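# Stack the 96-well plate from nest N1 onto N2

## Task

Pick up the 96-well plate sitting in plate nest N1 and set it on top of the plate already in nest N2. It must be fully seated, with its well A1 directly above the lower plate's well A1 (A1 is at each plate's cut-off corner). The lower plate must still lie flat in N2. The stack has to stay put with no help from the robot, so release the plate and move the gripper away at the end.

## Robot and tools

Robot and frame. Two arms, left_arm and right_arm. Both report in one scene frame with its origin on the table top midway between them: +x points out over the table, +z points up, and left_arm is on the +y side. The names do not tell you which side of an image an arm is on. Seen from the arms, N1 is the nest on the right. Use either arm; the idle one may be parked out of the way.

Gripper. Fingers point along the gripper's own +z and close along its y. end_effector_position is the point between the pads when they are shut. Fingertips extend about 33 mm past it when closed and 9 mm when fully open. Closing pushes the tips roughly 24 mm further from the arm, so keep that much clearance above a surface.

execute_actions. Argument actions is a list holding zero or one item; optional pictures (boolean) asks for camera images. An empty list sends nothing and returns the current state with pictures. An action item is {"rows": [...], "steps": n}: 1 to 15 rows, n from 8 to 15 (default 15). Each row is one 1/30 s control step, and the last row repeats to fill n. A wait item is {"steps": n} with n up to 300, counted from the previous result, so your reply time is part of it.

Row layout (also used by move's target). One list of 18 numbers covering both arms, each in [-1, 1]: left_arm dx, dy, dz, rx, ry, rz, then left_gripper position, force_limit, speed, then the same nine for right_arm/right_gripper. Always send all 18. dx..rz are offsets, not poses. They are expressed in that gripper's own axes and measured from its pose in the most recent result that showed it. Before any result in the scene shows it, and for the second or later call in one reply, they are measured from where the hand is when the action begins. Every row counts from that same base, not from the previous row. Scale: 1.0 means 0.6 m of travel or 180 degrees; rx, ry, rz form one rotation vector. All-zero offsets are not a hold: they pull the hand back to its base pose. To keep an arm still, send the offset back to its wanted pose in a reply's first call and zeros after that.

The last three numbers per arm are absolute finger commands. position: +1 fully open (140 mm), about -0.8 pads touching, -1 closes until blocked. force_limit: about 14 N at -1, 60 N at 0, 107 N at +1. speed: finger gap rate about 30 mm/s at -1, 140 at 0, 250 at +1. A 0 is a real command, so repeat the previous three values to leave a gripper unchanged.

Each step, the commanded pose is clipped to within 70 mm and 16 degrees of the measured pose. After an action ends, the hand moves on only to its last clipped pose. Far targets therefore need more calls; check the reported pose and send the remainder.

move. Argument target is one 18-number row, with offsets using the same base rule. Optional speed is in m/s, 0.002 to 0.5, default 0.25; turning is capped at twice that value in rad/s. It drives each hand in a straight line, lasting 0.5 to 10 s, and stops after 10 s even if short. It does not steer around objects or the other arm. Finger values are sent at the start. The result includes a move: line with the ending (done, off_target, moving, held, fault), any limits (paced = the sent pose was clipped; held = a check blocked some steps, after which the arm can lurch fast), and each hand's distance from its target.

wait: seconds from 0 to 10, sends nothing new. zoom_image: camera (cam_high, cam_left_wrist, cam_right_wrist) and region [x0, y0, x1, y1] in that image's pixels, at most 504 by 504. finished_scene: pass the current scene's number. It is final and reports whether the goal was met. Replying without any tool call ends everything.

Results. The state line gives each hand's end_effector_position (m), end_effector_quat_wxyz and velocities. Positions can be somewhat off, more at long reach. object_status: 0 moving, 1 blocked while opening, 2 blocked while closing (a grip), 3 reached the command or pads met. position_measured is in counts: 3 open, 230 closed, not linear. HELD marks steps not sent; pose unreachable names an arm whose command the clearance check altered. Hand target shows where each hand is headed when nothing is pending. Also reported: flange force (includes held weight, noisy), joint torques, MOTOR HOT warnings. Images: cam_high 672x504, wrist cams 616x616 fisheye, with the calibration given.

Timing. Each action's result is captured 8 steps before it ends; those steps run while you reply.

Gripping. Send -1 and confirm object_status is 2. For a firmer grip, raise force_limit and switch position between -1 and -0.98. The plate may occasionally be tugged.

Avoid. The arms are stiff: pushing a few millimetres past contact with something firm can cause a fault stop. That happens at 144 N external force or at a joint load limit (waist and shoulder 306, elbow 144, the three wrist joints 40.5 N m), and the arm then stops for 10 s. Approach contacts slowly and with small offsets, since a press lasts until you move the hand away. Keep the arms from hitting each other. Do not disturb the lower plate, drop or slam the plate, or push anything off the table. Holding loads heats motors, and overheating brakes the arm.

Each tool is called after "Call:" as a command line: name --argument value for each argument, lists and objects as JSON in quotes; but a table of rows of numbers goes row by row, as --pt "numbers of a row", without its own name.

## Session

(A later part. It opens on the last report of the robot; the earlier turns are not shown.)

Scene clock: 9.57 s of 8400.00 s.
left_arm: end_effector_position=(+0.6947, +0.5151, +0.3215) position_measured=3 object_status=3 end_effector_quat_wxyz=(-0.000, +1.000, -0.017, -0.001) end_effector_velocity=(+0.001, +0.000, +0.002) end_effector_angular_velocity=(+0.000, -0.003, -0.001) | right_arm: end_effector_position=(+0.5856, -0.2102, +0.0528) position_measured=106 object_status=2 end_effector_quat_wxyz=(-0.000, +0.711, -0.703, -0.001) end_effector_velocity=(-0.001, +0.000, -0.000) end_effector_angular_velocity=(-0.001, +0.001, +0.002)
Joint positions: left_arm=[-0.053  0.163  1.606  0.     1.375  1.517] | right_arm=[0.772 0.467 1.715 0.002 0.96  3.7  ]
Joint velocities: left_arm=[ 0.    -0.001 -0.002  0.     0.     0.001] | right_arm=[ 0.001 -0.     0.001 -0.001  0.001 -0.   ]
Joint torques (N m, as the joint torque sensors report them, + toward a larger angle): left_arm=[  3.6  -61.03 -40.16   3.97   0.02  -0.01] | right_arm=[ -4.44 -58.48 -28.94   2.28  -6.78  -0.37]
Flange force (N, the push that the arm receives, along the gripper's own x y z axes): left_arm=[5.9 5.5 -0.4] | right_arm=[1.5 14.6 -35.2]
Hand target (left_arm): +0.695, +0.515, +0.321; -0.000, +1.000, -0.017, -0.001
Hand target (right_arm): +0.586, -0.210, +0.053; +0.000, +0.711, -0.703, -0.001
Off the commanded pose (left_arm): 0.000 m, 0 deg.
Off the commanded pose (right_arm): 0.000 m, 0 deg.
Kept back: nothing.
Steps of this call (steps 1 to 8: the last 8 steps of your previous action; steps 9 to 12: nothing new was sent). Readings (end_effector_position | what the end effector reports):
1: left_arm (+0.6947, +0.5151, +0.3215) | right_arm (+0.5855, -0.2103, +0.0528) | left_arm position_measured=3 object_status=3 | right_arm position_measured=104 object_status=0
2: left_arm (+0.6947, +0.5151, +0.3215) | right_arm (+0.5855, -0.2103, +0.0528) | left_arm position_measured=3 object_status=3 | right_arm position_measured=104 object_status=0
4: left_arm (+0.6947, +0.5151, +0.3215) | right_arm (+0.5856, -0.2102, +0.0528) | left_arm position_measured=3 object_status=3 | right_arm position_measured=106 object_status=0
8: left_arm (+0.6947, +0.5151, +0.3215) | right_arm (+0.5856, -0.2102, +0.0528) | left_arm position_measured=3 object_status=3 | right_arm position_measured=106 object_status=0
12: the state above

Call:
move --target '[0,0,0,0,0,0,1,0,0,0,0,-0.035,0,0,0,-1,-0.1,-0.8]' --speed 0.04

Call:
zoom_image --camera "cam_right_wrist" --region '[220,205,400,385]'

Scene clock: 10.63 s of 8400.00 s.
left_arm: end_effector_position=(+0.6947, +0.5151, +0.3215) position_measured=3 object_status=3 end_effector_quat_wxyz=(-0.000, +1.000, -0.017, -0.001) end_effector_velocity=(-0.000, -0.000, -0.001) end_effector_angular_velocity=(+0.000, +0.001, -0.000) | right_arm: end_effector_position=(+0.5856, -0.2102, +0.0738) position_measured=106 object_status=2 end_effector_quat_wxyz=(-0.000, +0.711, -0.703, -0.001) end_effector_velocity=(-0.001, +0.000, +0.000) end_effector_angular_velocity=(+0.000, +0.001, -0.001)
Joint positions: left_arm=[-0.053  0.163  1.606  0.     1.375  1.517] | right_arm=[0.772 0.448 1.7   0.002 0.994 3.7  ]
Joint velocities: left_arm=[-0.     0.     0.001 -0.     0.     0.   ] | right_arm=[ 0.001 -0.     0.     0.001  0.001  0.002]
Joint torques (N m, as the joint torque sensors report them, + toward a larger angle): left_arm=[  2.59 -61.41 -39.36   3.71   0.23  -0.06] | right_arm=[ -2.19 -79.15 -32.88   4.14  -0.51   0.01]
Flange force (N, the push that the arm receives, along the gripper's own x y z axes): left_arm=[8.6 3.9 -0.3] | right_arm=[-4.8 -1.4 -3.1]
Hand target (left_arm): +0.695, +0.515, +0.321; -0.000, +1.000, -0.017, -0.001
Hand target (right_arm): +0.586, -0.210, +0.074; -0.000, +0.711, -0.703, -0.001
Off the commanded pose (left_arm): 0.000 m, 0 deg.
Off the commanded pose (right_arm): 0.000 m, 0 deg.
Kept back: nothing.
move: done
camera_calibration (this result's frames):
cam_right_wrist: T_world_to_cam=[[-0.9938, 0.111157, -0.00227059, 0.602526], [0.102757, 0.926119, 0.362965, 0.110727], [0.0424488, 0.360482, -0.9318, 0.305837], [0, 0, 0, 1]] pos_world=[0.57443, -0.27977, 0.246157]

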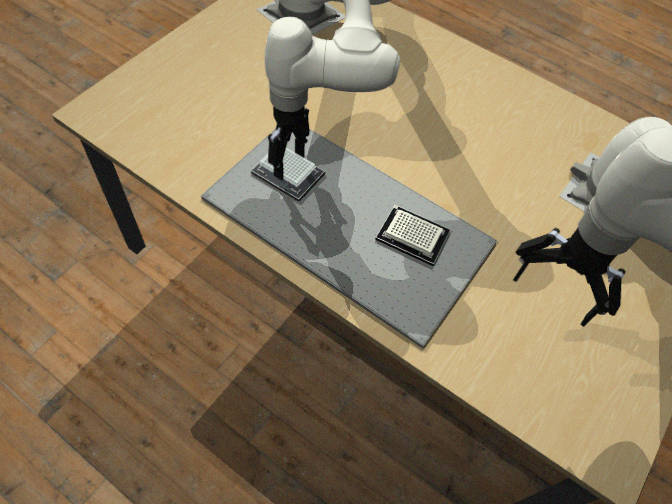

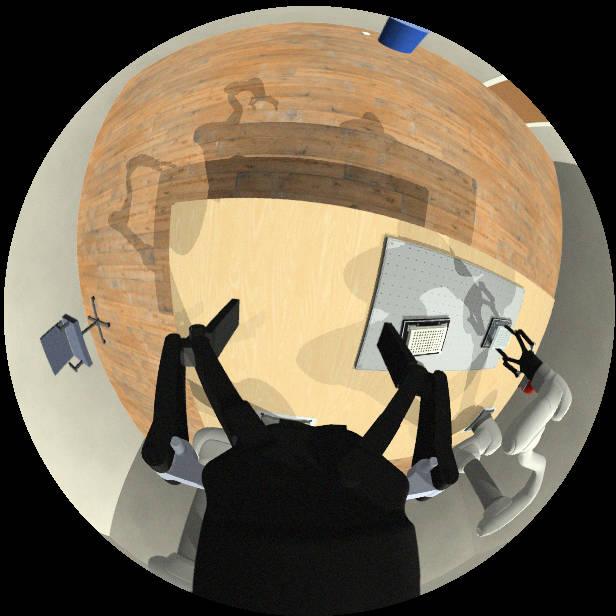

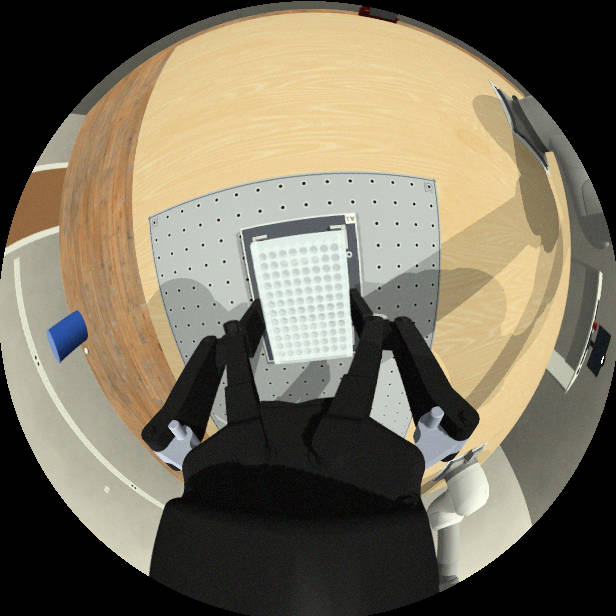

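Region (220, 205, 400, 385) of cam_right_wrist's 616x616 image, scaled by 2.800, with more detail than that image has.

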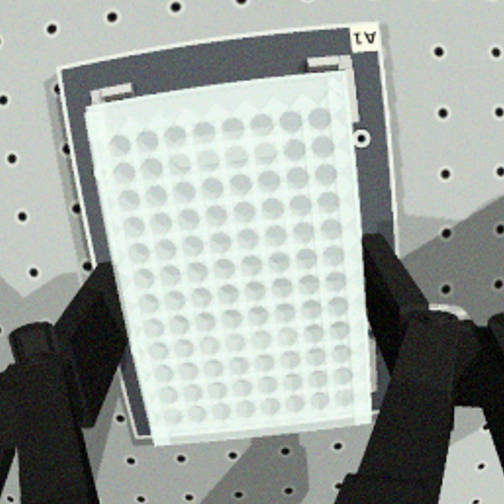

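Call:
move --target '[0,-0.2,0,0,0,0,1,0,0,-0.625,0.06,-0.005,0,0,-0.035,-1,-0.1,-0.8]'

Call:
zoom_image --camera "cam_right_wrist" --region '[220,205,400,385]'

Scene clock: 12.87 s of 8400.00 s.
left_arm: end_effector_position=(+0.6989, +0.6349, +0.3215) position_measured=3 object_status=3 end_effector_quat_wxyz=(-0.000, +1.000, -0.017, -0.001) end_effector_velocity=(+0.001, -0.000, +0.002) end_effector_angular_velocity=(+0.000, -0.004, -0.003) | right_arm: end_effector_position=(+0.5449, +0.1644, +0.0771) position_measured=106 object_status=2 end_effector_quat_wxyz=(-0.000, +0.749, -0.663, -0.001) end_effector_velocity=(+0.001, +0.000, +0.001) end_effector_angular_velocity=(+0.001, -0.002, +0.000)
Joint positions: left_arm=[0.13  0.18  1.586 0.001 1.378 1.7  ] | right_arm=[1.127 0.804 1.082 0.001 1.256 3.945]
Joint velocities: left_arm=[-0.    -0.002 -0.002  0.    -0.     0.003] | right_arm=[ 0.    -0.001 -0.    -0.001 -0.001  0.   ]
Joint torques (N m, as the joint torque sensors report them, + toward a larger angle): left_arm=[  2.71 -62.6  -39.92   3.8    0.15  -0.04] | right_arm=[  -1.47 -113.23  -36.99    4.47   -0.79    0.27]
Flange force (N, the push that the arm receives, along the gripper's own x y z axes): left_arm=[7.2 2.9 -0.7] | right_arm=[-6.6 -4.0 -4.3]
Hand target (left_arm): +0.699, +0.635, +0.321; -0.000, +1.000, -0.017, -0.001
Hand target (right_arm): +0.545, +0.164, +0.077; -0.000, +0.749, -0.663, -0.001
Off the commanded pose (left_arm): 0.000 m, 0 deg.
Off the commanded pose (right_arm): 0.000 m, 0 deg.
Kept back: nothing.
move: done
camera_calibration (this result's frames):
cam_left_wrist: T_world_to_cam=[[0.132819, -0.990701, -0.0295169, 0.548155], [-0.910651, -0.133735, 0.390934, 0.614628], [-0.391246, -0.0250439, -0.919945, 0.775758], [0, 0, 0, 1]] pos_world=[0.790418, 0.644683, 0.489556]
cam_right_wrist: T_world_to_cam=[[-0.999996, 0.00139983, -0.00232388, 0.541907], [0.00046067, 0.931774, 0.363038, -0.17842], [0.00267353, 0.363035, -0.931772, 0.196796], [0, 0, 0, 1]] pos_world=[0.541461, 0.0940446, 0.249401]

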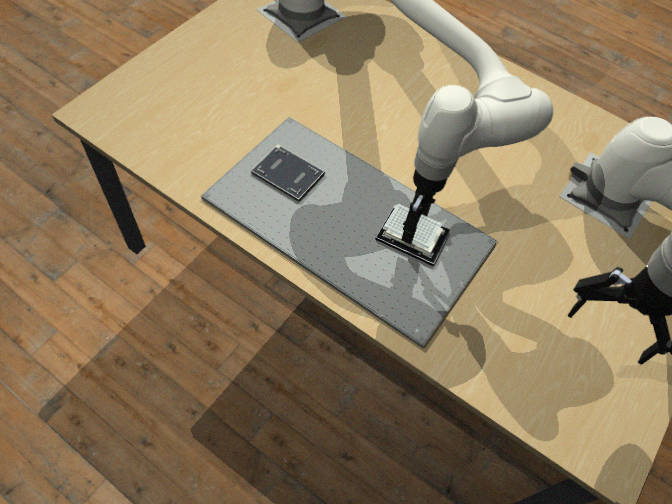

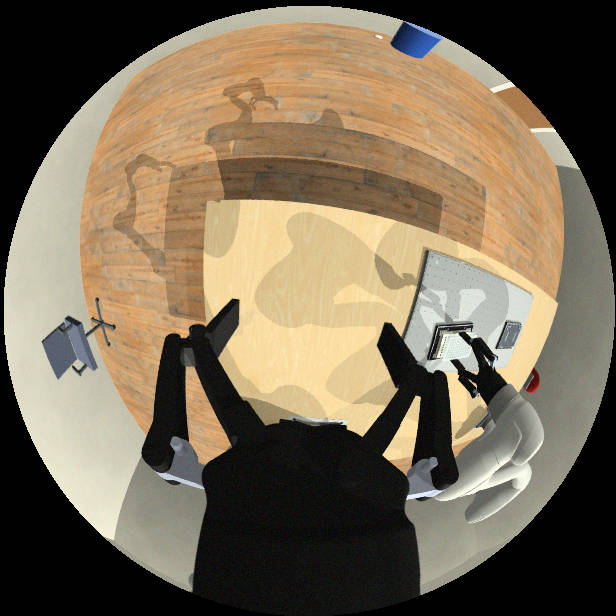

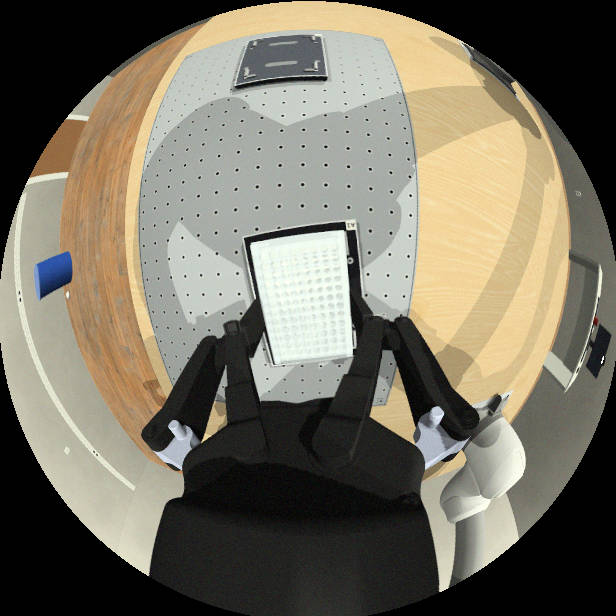

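Region (220, 205, 400, 385) of cam_right_wrist's 616x616 image, scaled by 2.800, with more detail than that image has.

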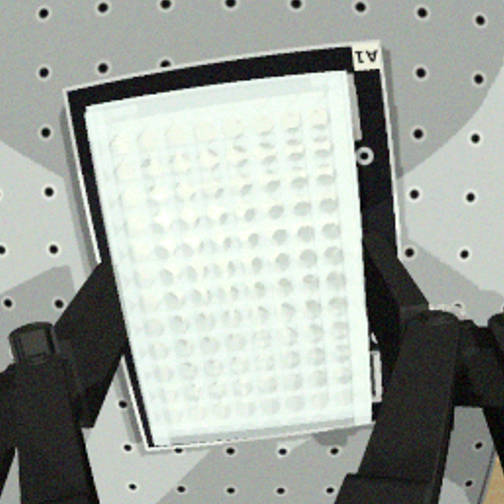

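Call:
move --target '[0,0,0,0,0,0,1,0,0,-0.013,0.002,0.0055,0,0,-0.0035,-1,-0.1,-0.8]' --speed 0.04

Call:
zoom_image --camera "cam_right_wrist" --region '[220,205,400,385]'

Scene clock: 13.90 s of 8400.00 s.
left_arm: end_effector_position=(+0.6989, +0.6349, +0.3215) position_measured=3 object_status=3 end_effector_quat_wxyz=(-0.000, +1.000, -0.017, -0.001) end_effector_velocity=(+0.000, -0.000, +0.000) end_effector_angular_velocity=(+0.000, -0.000, -0.000) | right_arm: end_effector_position=(+0.5428, +0.1720, +0.0738) position_measured=106 object_status=2 end_effector_quat_wxyz=(-0.000, +0.752, -0.659, -0.001) end_effector_velocity=(-0.000, +0.001, -0.000) end_effector_angular_velocity=(+0.002, +0.000, +0.000)
Joint positions: left_arm=[0.13  0.18  1.586 0.001 1.378 1.7  ] | right_arm=[1.133 0.815 1.068 0.001 1.258 3.94 ]
Joint velocities: left_arm=[-0.  0. -0.  0. -0.  0.] | right_arm=[-0.     0.     0.     0.001 -0.002 -0.001]
Joint torques (N m, as the joint torque sensors report them, + toward a larger angle): left_arm=[  1.5  -62.37 -39.56   4.     0.17  -0.09] | right_arm=[   0.52 -116.91  -37.59    4.33   -0.42   -0.3 ]
Flange force (N, the push that the arm receives, along the gripper's own x y z axes): left_arm=[7.9 1.0 -0.4] | right_arm=[-7.6 -7.6 -1.2]
Hand target (left_arm): +0.699, +0.635, +0.321; -0.000, +1.000, -0.017, -0.001
Hand target (right_arm): +0.543, +0.172, +0.074; -0.000, +0.752, -0.659, -0.001
Off the commanded pose (left_arm): 0.000 m, 0 deg.
Off the commanded pose (right_arm): 0.000 m, 0 deg.
Kept back: nothing.
move: done
camera_calibration (this result's frames):
cam_left_wrist: T_world_to_cam=[[0.132817, -0.990701, -0.0295167, 0.548157], [-0.910652, -0.133732, 0.390934, 0.614628], [-0.391246, -0.0250431, -0.919945, 0.775757], [0, 0, 0, 1]] pos_world=[0.790419, 0.644683, 0.489556]
cam_right_wrist: T_world_to_cam=[[-0.999951, -0.00963738, -0.00245289, 0.541671], [-0.00987044, 0.931752, 0.36296, -0.178654], [-0.0012125, 0.362967, -0.931801, 0.193105], [0, 0, 0, 1]] pos_world=[0.540115, 0.101591, 0.246108]

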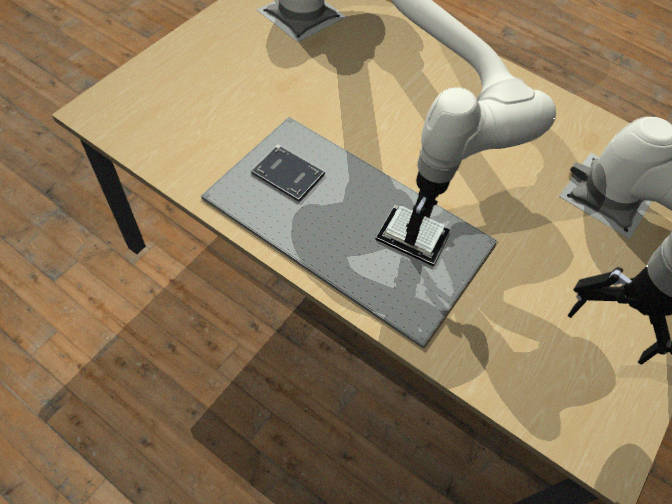

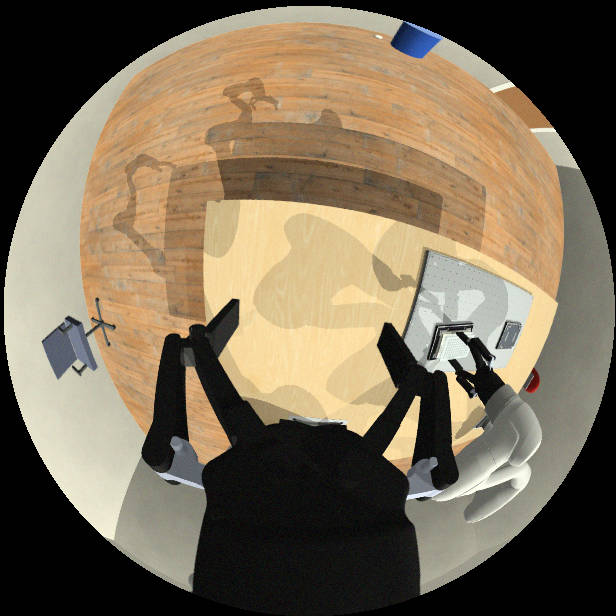

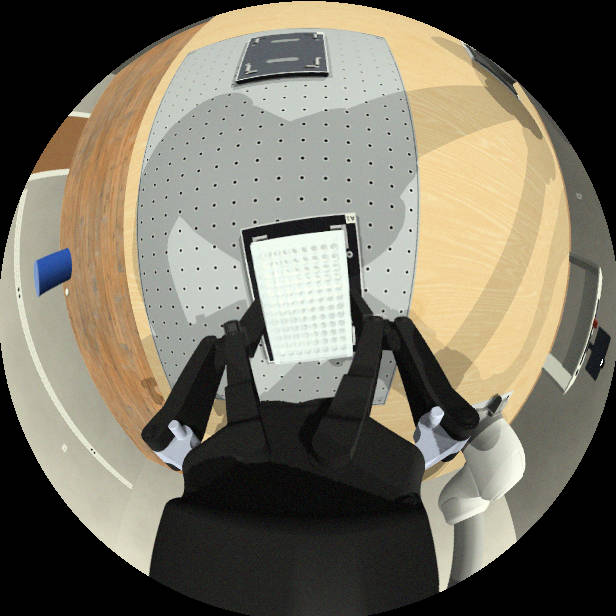

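Region (220, 205, 400, 385) of cam_right_wrist's 616x616 image, scaled by 2.800, with more detail than that image has.

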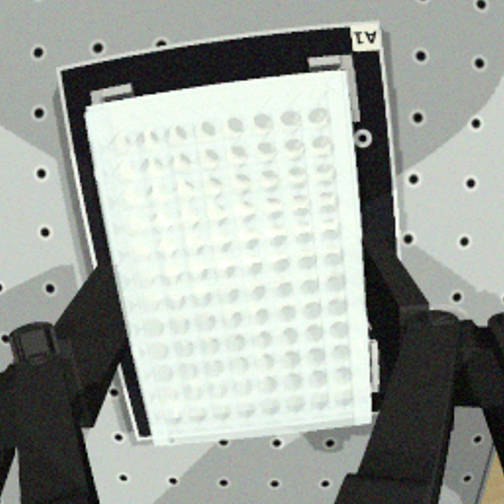

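Call:
move --target '[0,0,0,0,0,0,1,0,0,0,0.0012,0.0105,0,0,-0.0017,-1,-0.1,-0.8]' --speed 0.01

Call:
zoom_image --camera "cam_right_wrist" --region '[235,205,375,285]'

Call:
zoom_image --camera "cam_high" --region '[372,200,456,270]'

Scene clock: 15.07 s of 8400.00 s.
left_arm: end_effector_position=(+0.6989, +0.6349, +0.3215) position_measured=3 object_status=3 end_effector_quat_wxyz=(-0.000, +1.000, -0.017, -0.001) end_effector_velocity=(+0.000, +0.000, +0.001) end_effector_angular_velocity=(+0.000, -0.001, +0.001) | right_arm: end_effector_position=(+0.5421, +0.1719, +0.0674) position_measured=106 object_status=2 end_effector_quat_wxyz=(-0.000, +0.754, -0.657, -0.001) end_effector_velocity=(+0.000, -0.000, -0.000) end_effector_angular_velocity=(-0.001, -0.000, -0.001)
Joint positions: left_arm=[0.13  0.18  1.586 0.001 1.378 1.7  ] | right_arm=[1.134 0.817 1.075 0.001 1.249 3.936]
Joint velocities: left_arm=[ 0.001 -0.    -0.001  0.    -0.    -0.   ] | right_arm=[-0.     0.     0.    -0.001  0.     0.001]
Joint torques (N m, as the joint torque sensors report them, + toward a larger angle): left_arm=[  1.79 -62.27 -40.15   3.93   0.08  -0.03] | right_arm=[  -2.02 -116.61  -37.76    4.2    -0.57   -0.16]
Flange force (N, the push that the arm receives, along the gripper's own x y z axes): left_arm=[6.1 1.3 0.0] | right_arm=[-8.5 -5.1 -0.8]
Hand target (left_arm): +0.699, +0.635, +0.321; -0.000, +1.000, -0.017, -0.001
Hand target (right_arm): +0.542, +0.172, +0.067; -0.000, +0.754, -0.657, -0.001
Off the commanded pose (left_arm): 0.000 m, 0 deg.
Off the commanded pose (right_arm): 0.000 m, 0 deg.
Kept back: nothing.
move: done
camera_calibration (this result's frames):
cam_left_wrist: T_world_to_cam=[[0.132817, -0.990701, -0.0295169, 0.548157], [-0.910652, -0.133733, 0.390934, 0.614628], [-0.391246, -0.0250431, -0.919945, 0.775757], [0, 0, 0, 1]] pos_world=[0.790419, 0.644683, 0.489556]
cam_right_wrist: T_world_to_cam=[[-0.999885, -0.0149783, -0.00244605, 0.541818], [-0.0148446, 0.931693, 0.362944, -0.173573], [-0.00315731, 0.362939, -0.931808, 0.188305], [0, 0, 0, 1]] pos_world=[0.539773, 0.101489, 0.239787]

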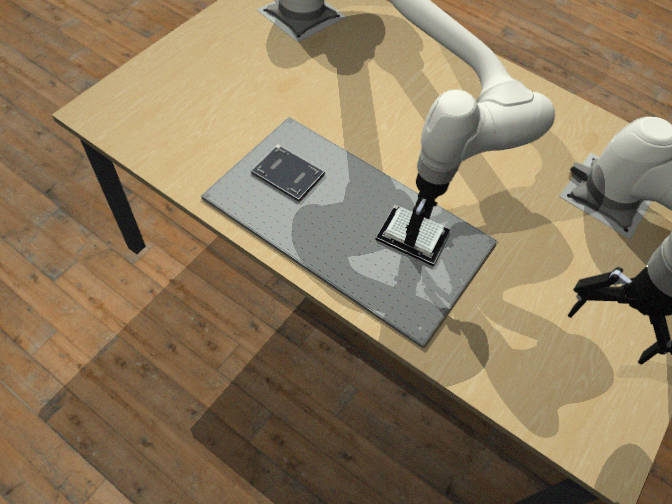

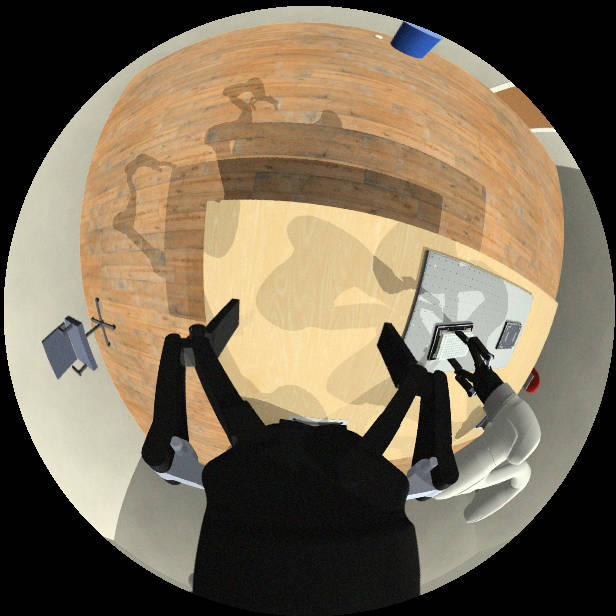

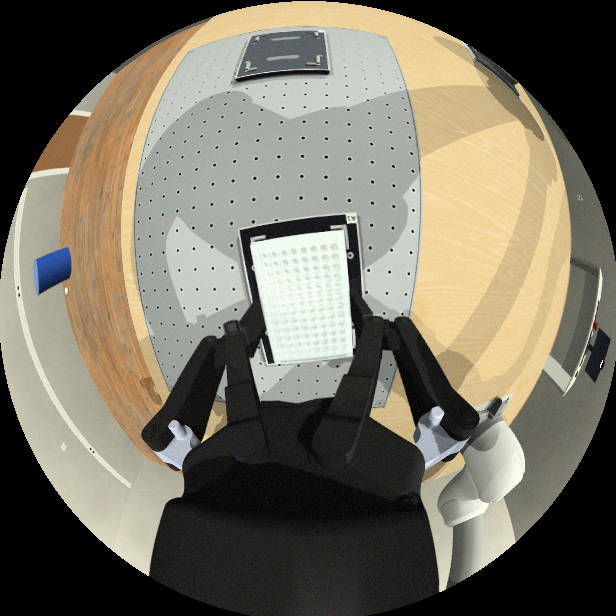

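Region (235, 205, 375, 285) of cam_right_wrist's 616x616 image, scaled by 3.600, with more detail than that image has; it fills the top 288 rows of this view, and the rest is white.

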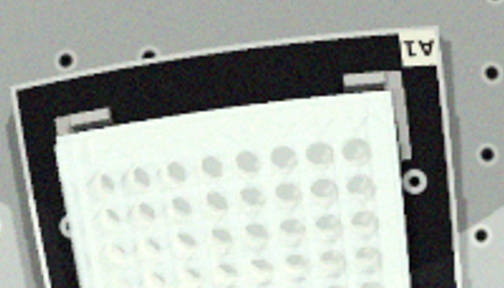

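Region (372, 200, 456, 270) of cam_high's 672x504 image, scaled by 6.000, with more detail than that image has.

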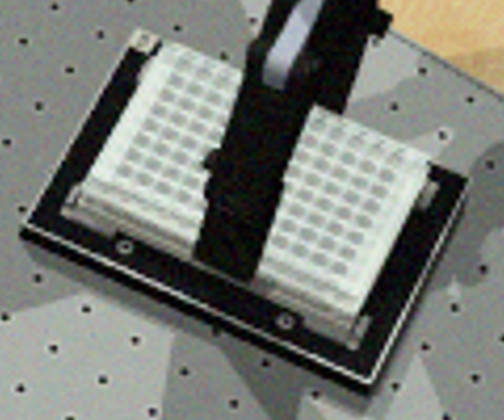

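Call:
move --target '[0,0,0,0,0,0,1,0,0,0,0,0.002,0,0,0,-1,-0.1,-0.8]' --speed 0.004

Scene clock: 16.00 s of 8400.00 s.
left_arm: end_effector_position=(+0.6989, +0.6349, +0.3215) position_measured=3 object_status=3 end_effector_quat_wxyz=(-0.000, +1.000, -0.017, -0.001) end_effector_velocity=(-0.001, +0.000, -0.001) end_effector_angular_velocity=(-0.000, +0.002, +0.002) | right_arm: end_effector_position=(+0.5421, +0.1719, +0.0664) position_measured=106 object_status=2 end_effector_quat_wxyz=(-0.000, +0.754, -0.657, -0.001) end_effector_velocity=(+0.001, -0.001, +0.000) end_effector_angular_velocity=(-0.000, -0.001, -0.001)
Joint positions: left_arm=[0.13  0.18  1.586 0.001 1.378 1.7  ] | right_arm=[1.134 0.818 1.076 0.001 1.247 3.936]
Joint velocities: left_arm=[ 0.     0.     0.001 -0.     0.    -0.002] | right_arm=[-0.001 -0.     0.    -0.001 -0.     0.   ]
Joint torques (N m, as the joint torque sensors report them, + toward a larger angle): left_arm=[  2.43 -63.14 -39.8    3.85   0.13  -0.12] | right_arm=[ -1.51 -99.3  -31.51   3.93  -1.99   0.12]
Flange force (N, the push that the arm receives, along the gripper's own x y z axes): left_arm=[8.3 2.0 0.3] | right_arm=[-2.1 0.1 -18.4]
Hand target (left_arm): +0.699, +0.635, +0.321; -0.000, +1.000, -0.017, -0.001
Hand target (right_arm): +0.542, +0.172, +0.066; -0.000, +0.754, -0.657, -0.001
Off the commanded pose (left_arm): 0.000 m, 0 deg.
Off the commanded pose (right_arm): 0.000 m, 0 deg.
Kept back: nothing.
move: done
camera_calibration (this result's frames):
cam_left_wrist: T_world_to_cam=[[0.132817, -0.990701, -0.0295169, 0.548157], [-0.910652, -0.133733, 0.390934, 0.614628], [-0.391246, -0.025043, -0.919945, 0.775757], [0, 0, 0, 1]] pos_world=[0.790419, 0.644683, 0.489556]
cam_right_wrist: T_world_to_cam=[[-0.999885, -0.0149803, -0.00254652, 0.541843], [-0.0148825, 0.931645, 0.363065, -0.173198], [-0.00306636, 0.363061, -0.93176, 0.18723], [0, 0, 0, 1]] pos_world=[0.539777, 0.1015, 0.238715]

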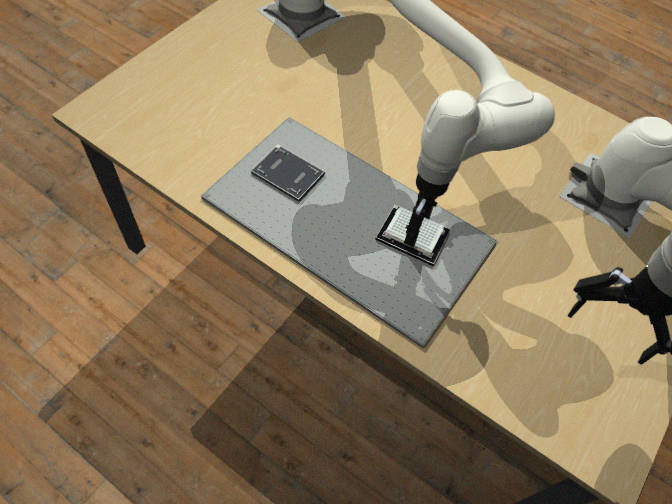

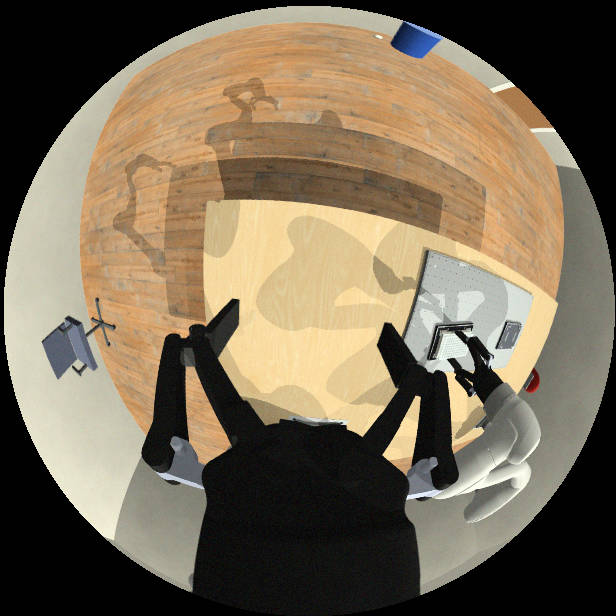

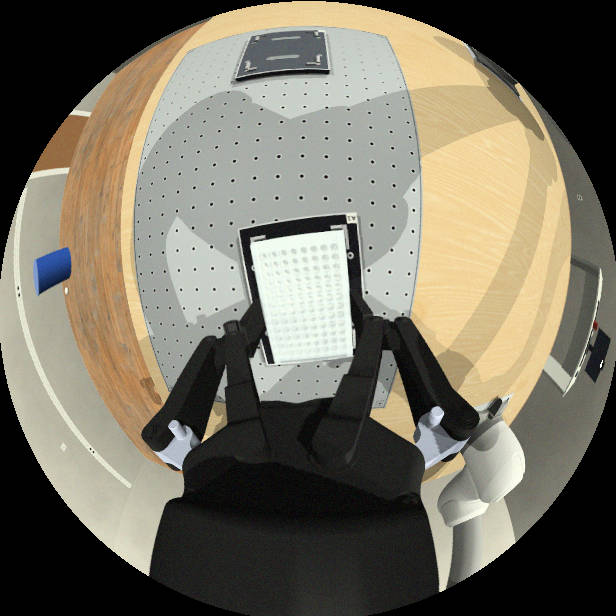

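Call:
move --target '[0,0,0,0,0,0,1,0,0,0.0007,0.0007,0.0003,0,0,0,-1,-0.1,-0.8]' --speed 0.003

Call:
zoom_image --camera "cam_right_wrist" --region '[235,205,375,285]'

Scene clock: 17.17 s of 8400.00 s.
left_arm: end_effector_position=(+0.6989, +0.6349, +0.3215) position_measured=3 object_status=3 end_effector_quat_wxyz=(-0.000, +1.000, -0.017, -0.001) end_effector_velocity=(-0.000, +0.000, -0.001) end_effector_angular_velocity=(+0.000, +0.002, +0.001) | right_arm: end_effector_position=(+0.5418, +0.1715, +0.0662) position_measured=106 object_status=2 end_effector_quat_wxyz=(-0.000, +0.754, -0.657, -0.001) end_effector_velocity=(+0.000, +0.000, +0.000) end_effector_angular_velocity=(-0.000, -0.001, +0.001)
Joint positions: left_arm=[0.13  0.18  1.586 0.001 1.378 1.7  ] | right_arm=[1.134 0.817 1.078 0.001 1.246 3.936]
Joint velocities: left_arm=[ 0.     0.     0.001  0.    -0.    -0.001] | right_arm=[ 0.     0.    -0.    -0.001 -0.    -0.001]
Joint torques (N m, as the joint torque sensors report them, + toward a larger angle): left_arm=[  2.64 -63.1  -39.54   3.98   0.23  -0.04] | right_arm=[ -6.08 -94.42 -22.87   4.41   2.76   0.07]
Flange force (N, the push that the arm receives, along the gripper's own x y z axes): left_arm=[8.7 2.5 -0.1] | right_arm=[-14.4 -5.1 -21.6]
Hand target (left_arm): +0.699, +0.635, +0.321; -0.000, +1.000, -0.017, -0.001
Hand target (right_arm): +0.542, +0.171, +0.066; -0.000, +0.754, -0.657, -0.001
Off the commanded pose (left_arm): 0.000 m, 0 deg.
Off the commanded pose (right_arm): 0.000 m, 0 deg.
Kept back: nothing.
move: done
camera_calibration (this result's frames):
cam_left_wrist: T_world_to_cam=[[0.132817, -0.990701, -0.0295169, 0.548157], [-0.910652, -0.133732, 0.390934, 0.614628], [-0.391246, -0.0250429, -0.919945, 0.775757], [0, 0, 0, 1]] pos_world=[0.790419, 0.644683, 0.489556]
cam_right_wrist: T_world_to_cam=[[-0.999885, -0.0149804, -0.00255336, 0.541491], [-0.0148851, 0.931642, 0.363073, -0.172695], [-0.00306015, 0.363069, -0.931757, 0.1872], [0, 0, 0, 1]] pos_world=[0.53943, 0.101035, 0.238509]

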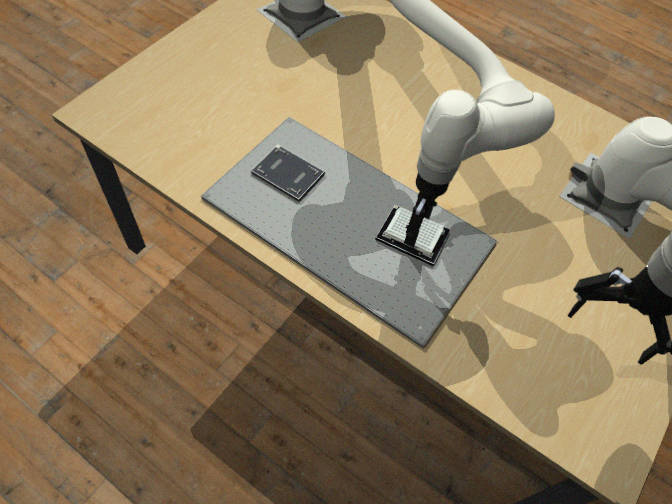

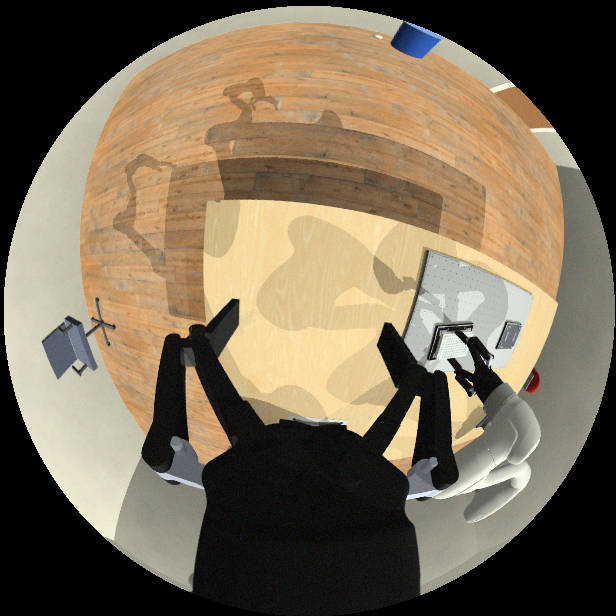

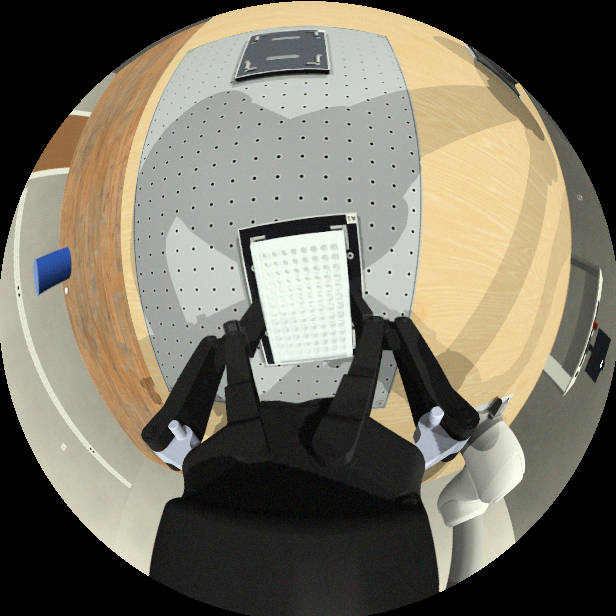

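Region (235, 205, 375, 285) of cam_right_wrist's 616x616 image, scaled by 3.600, with more detail than that image has; it fills the top 288 rows of this view, and the rest is white.

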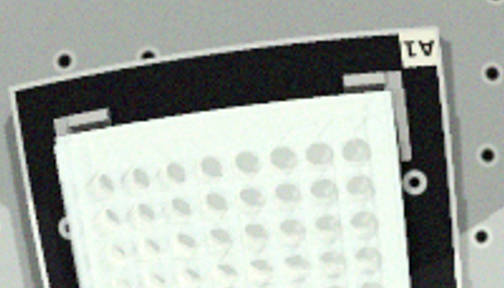

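Call:
move --target '[0,0,0,0,0,0,1,0,0,0,0.0017,-0.0006,0,0,0,-1,-0.1,-0.8]' --speed 0.003

Call:
zoom_image --camera "cam_high" --region '[372,200,456,270]'

Call:
zoom_image --camera "cam_left_wrist" --region '[420,315,490,370]'

Scene clock: 18.23 s of 8400.00 s.
left_arm: end_effector_position=(+0.6989, +0.6349, +0.3215) position_measured=3 object_status=3 end_effector_quat_wxyz=(-0.000, +1.000, -0.017, -0.001) end_effector_velocity=(+0.001, +0.001, +0.000) end_effector_angular_velocity=(+0.000, -0.000, +0.001) | right_arm: end_effector_position=(+0.5408, +0.1713, +0.0664) position_measured=106 object_status=2 end_effector_quat_wxyz=(-0.000, +0.754, -0.657, -0.001) end_effector_velocity=(-0.001, +0.001, +0.000) end_effector_angular_velocity=(-0.000, -0.000, +0.003)
Joint positions: left_arm=[0.13  0.18  1.586 0.001 1.378 1.7  ] | right_arm=[1.134 0.816 1.08  0.001 1.246 3.936]
Joint velocities: left_arm=[ 0.001  0.001 -0.001 -0.    -0.     0.   ] | right_arm=[ 0.001  0.    -0.001 -0.     0.    -0.001]
Joint torques (N m, as the joint torque sensors report them, + toward a larger angle): left_arm=[  3.15 -60.33 -39.67   3.76   0.21  -0.16] | right_arm=[   2.14 -104.35  -28.82    6.17    1.22    0.07]
Flange force (N, the push that the arm receives, along the gripper's own x y z axes): left_arm=[4.5 3.4 -0.8] | right_arm=[-9.1 -11.0 -13.0]
Hand target (left_arm): +0.699, +0.635, +0.321; -0.000, +1.000, -0.017, -0.001
Hand target (right_arm): +0.541, +0.171, +0.067; -0.000, +0.754, -0.657, -0.001
Off the commanded pose (left_arm): 0.000 m, 0 deg.
Off the commanded pose (right_arm): 0.000 m, 0 deg.
Kept back: nothing.
move: done
camera_calibration (this result's frames):
cam_left_wrist: T_world_to_cam=[[0.132817, -0.990701, -0.0295168, 0.548157], [-0.910652, -0.133733, 0.390934, 0.614628], [-0.391246, -0.025043, -0.919945, 0.775757], [0, 0, 0, 1]] pos_world=[0.790419, 0.644683, 0.489556]
cam_right_wrist: T_world_to_cam=[[-0.999885, -0.0149778, -0.0024823, 0.540452], [-0.0148572, 0.931676, 0.362987, -0.172667], [-0.00312403, 0.362982, -0.931791, 0.187574], [0, 0, 0, 1]] pos_world=[0.53841, 0.100878, 0.238797]

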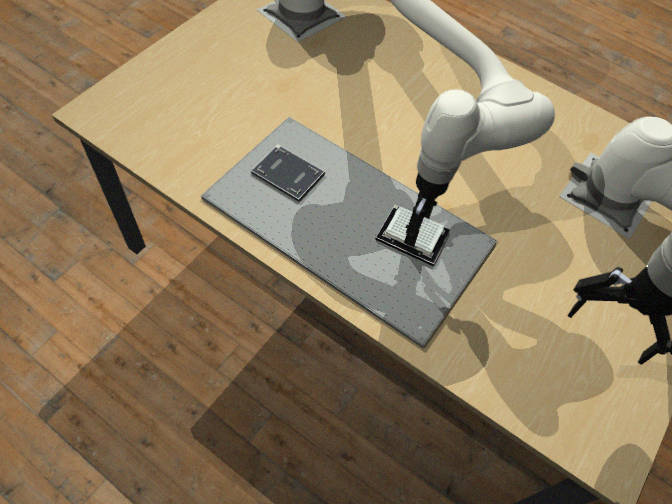

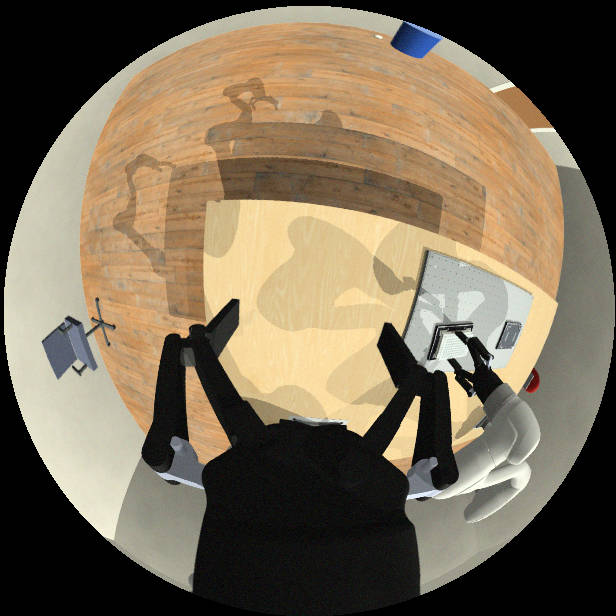

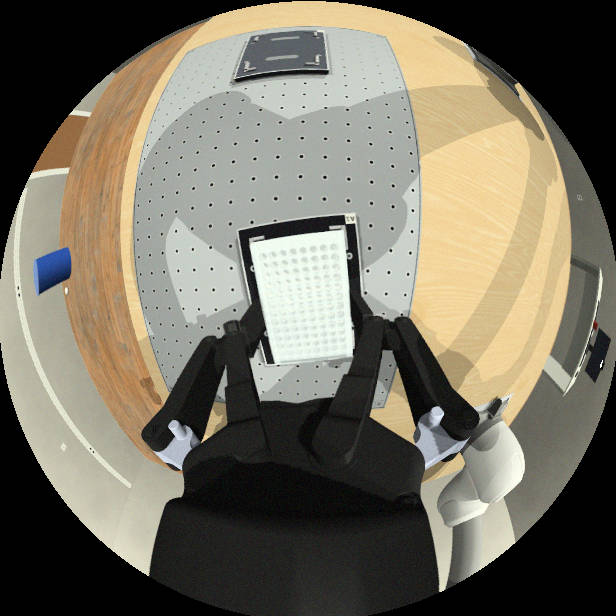

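Region (372, 200, 456, 270) of cam_high's 672x504 image, scaled by 6.000, with more detail than that image has.

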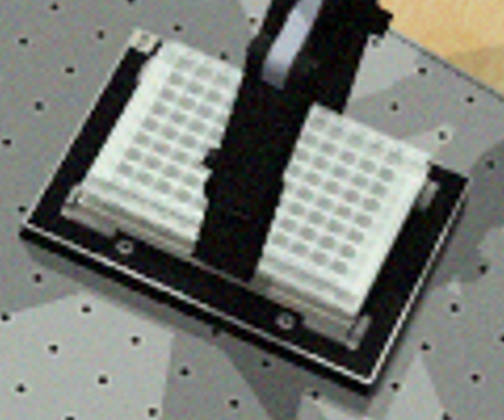

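Region (420, 315, 490, 370) of cam_left_wrist's 616x616 image, scaled by 7.200, with more detail than that image has; it fills the top 396 rows of this view, and the rest is white.

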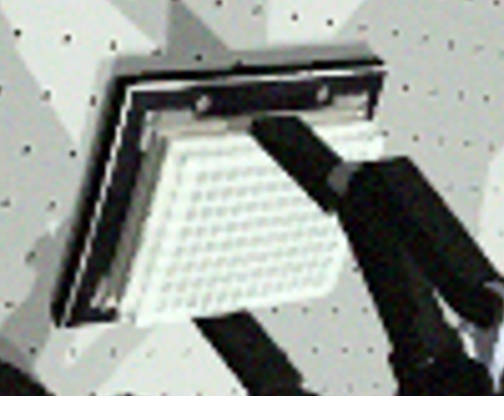

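Still sliding; continue.

Call:
move --target '[0,0,0,0,0,0,1,0,0,0,0.0013,0,0,0,0,-1,-0.1,-0.8]' --speed 0.003

Call:
zoom_image --camera "cam_right_wrist" --region '[230,210,390,370]'

Scene clock: 19.20 s of 8400.00 s.
left_arm: end_effector_position=(+0.6989, +0.6349, +0.3215) position_measured=3 object_status=3 end_effector_quat_wxyz=(-0.000, +1.000, -0.017, -0.001) end_effector_velocity=(-0.001, -0.001, -0.001) end_effector_angular_velocity=(-0.000, +0.001, -0.003) | right_arm: end_effector_position=(+0.5400, +0.1712, +0.0665) position_measured=106 object_status=2 end_effector_quat_wxyz=(-0.000, +0.754, -0.657, -0.001) end_effector_velocity=(-0.001, +0.001, -0.001) end_effector_angular_velocity=(-0.000, -0.000, +0.001)
Joint positions: left_arm=[0.13  0.18  1.586 0.001 1.378 1.7  ] | right_arm=[1.135 0.815 1.082 0.001 1.245 3.937]
Joint velocities: left_arm=[-0.002 -0.001  0.002 -0.    -0.     0.001] | right_arm=[ 0.001  0.001 -0.    -0.    -0.    -0.   ]
Joint torques (N m, as the joint torque sensors report them, + toward a larger angle): left_arm=[  2.75 -61.69 -39.8    3.81   0.24  -0.14] | right_arm=[   0.83 -107.09  -30.27    6.11    1.13   -0.2 ]
Flange force (N, the push that the arm receives, along the gripper's own x y z axes): left_arm=[5.8 3.1 -0.4] | right_arm=[-10.5 -10.0 -10.4]
Hand target (left_arm): +0.699, +0.635, +0.321; -0.000, +1.000, -0.017, -0.001
Hand target (right_arm): +0.540, +0.171, +0.066; -0.000, +0.754, -0.657, -0.001
Off the commanded pose (left_arm): 0.000 m, 0 deg.
Off the commanded pose (right_arm): 0.000 m, 0 deg.
Kept back: nothing.
move: done
camera_calibration (this result's frames):
cam_left_wrist: T_world_to_cam=[[0.132817, -0.990701, -0.029517, 0.548157], [-0.910652, -0.133732, 0.390934, 0.614628], [-0.391246, -0.0250428, -0.919945, 0.775757], [0, 0, 0, 1]] pos_world=[0.790419, 0.644683, 0.489556]
cam_right_wrist: T_world_to_cam=[[-0.999885, -0.014979, -0.00248836, 0.539679], [-0.0148605, 0.931673, 0.362994, -0.172583], [-0.00311894, 0.362989, -0.931788, 0.187612], [0, 0, 0, 1]] pos_world=[0.537638, 0.100774, 0.238804]

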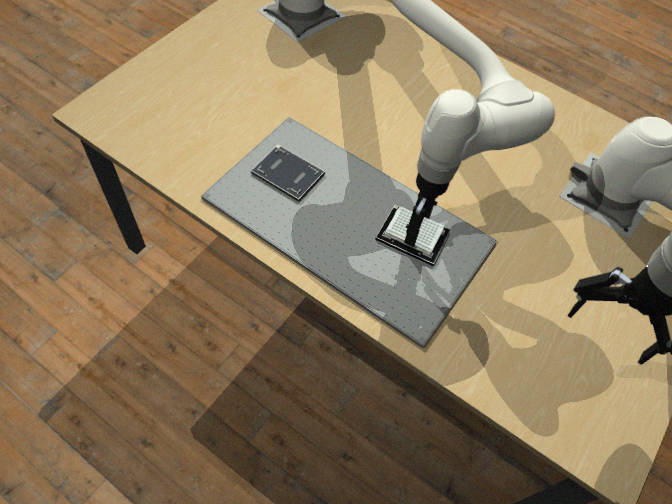

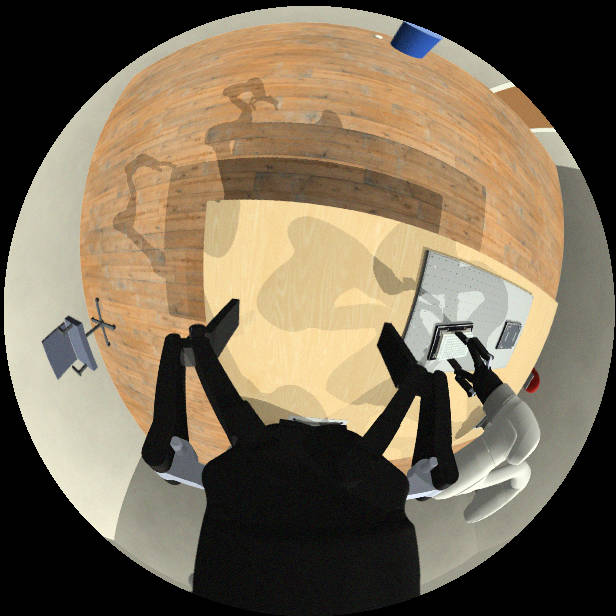

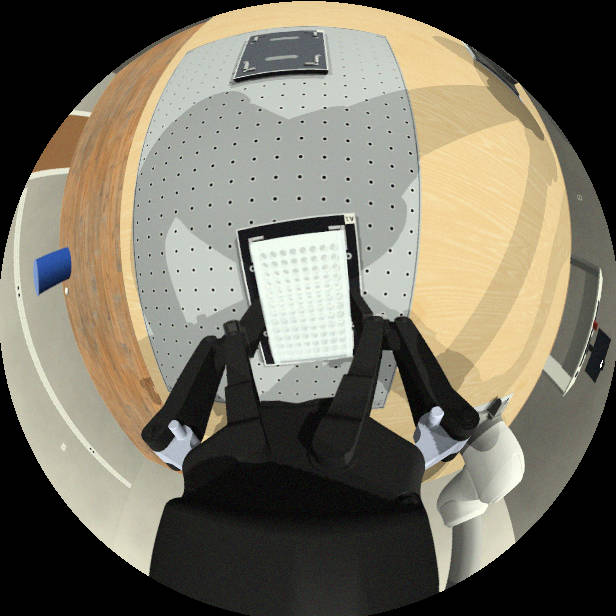

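Region (230, 210, 390, 370) of cam_right_wrist's 616x616 image, scaled by 3.150, with more detail than that image has.

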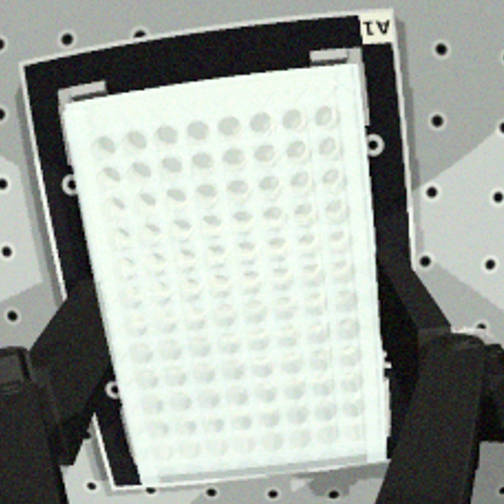

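Call:
zoom_image --camera "cam_right_wrist" --region '[245,222,355,302]'

Region (245, 222, 355, 302) of cam_right_wrist's 616x616 image, scaled by 4.582, with more detail than that image has; it fills the top 367 rows of this view, and the rest is white.

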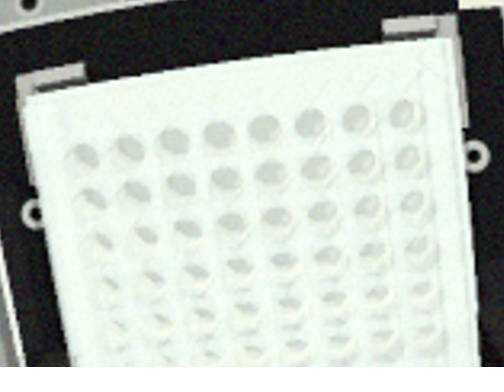

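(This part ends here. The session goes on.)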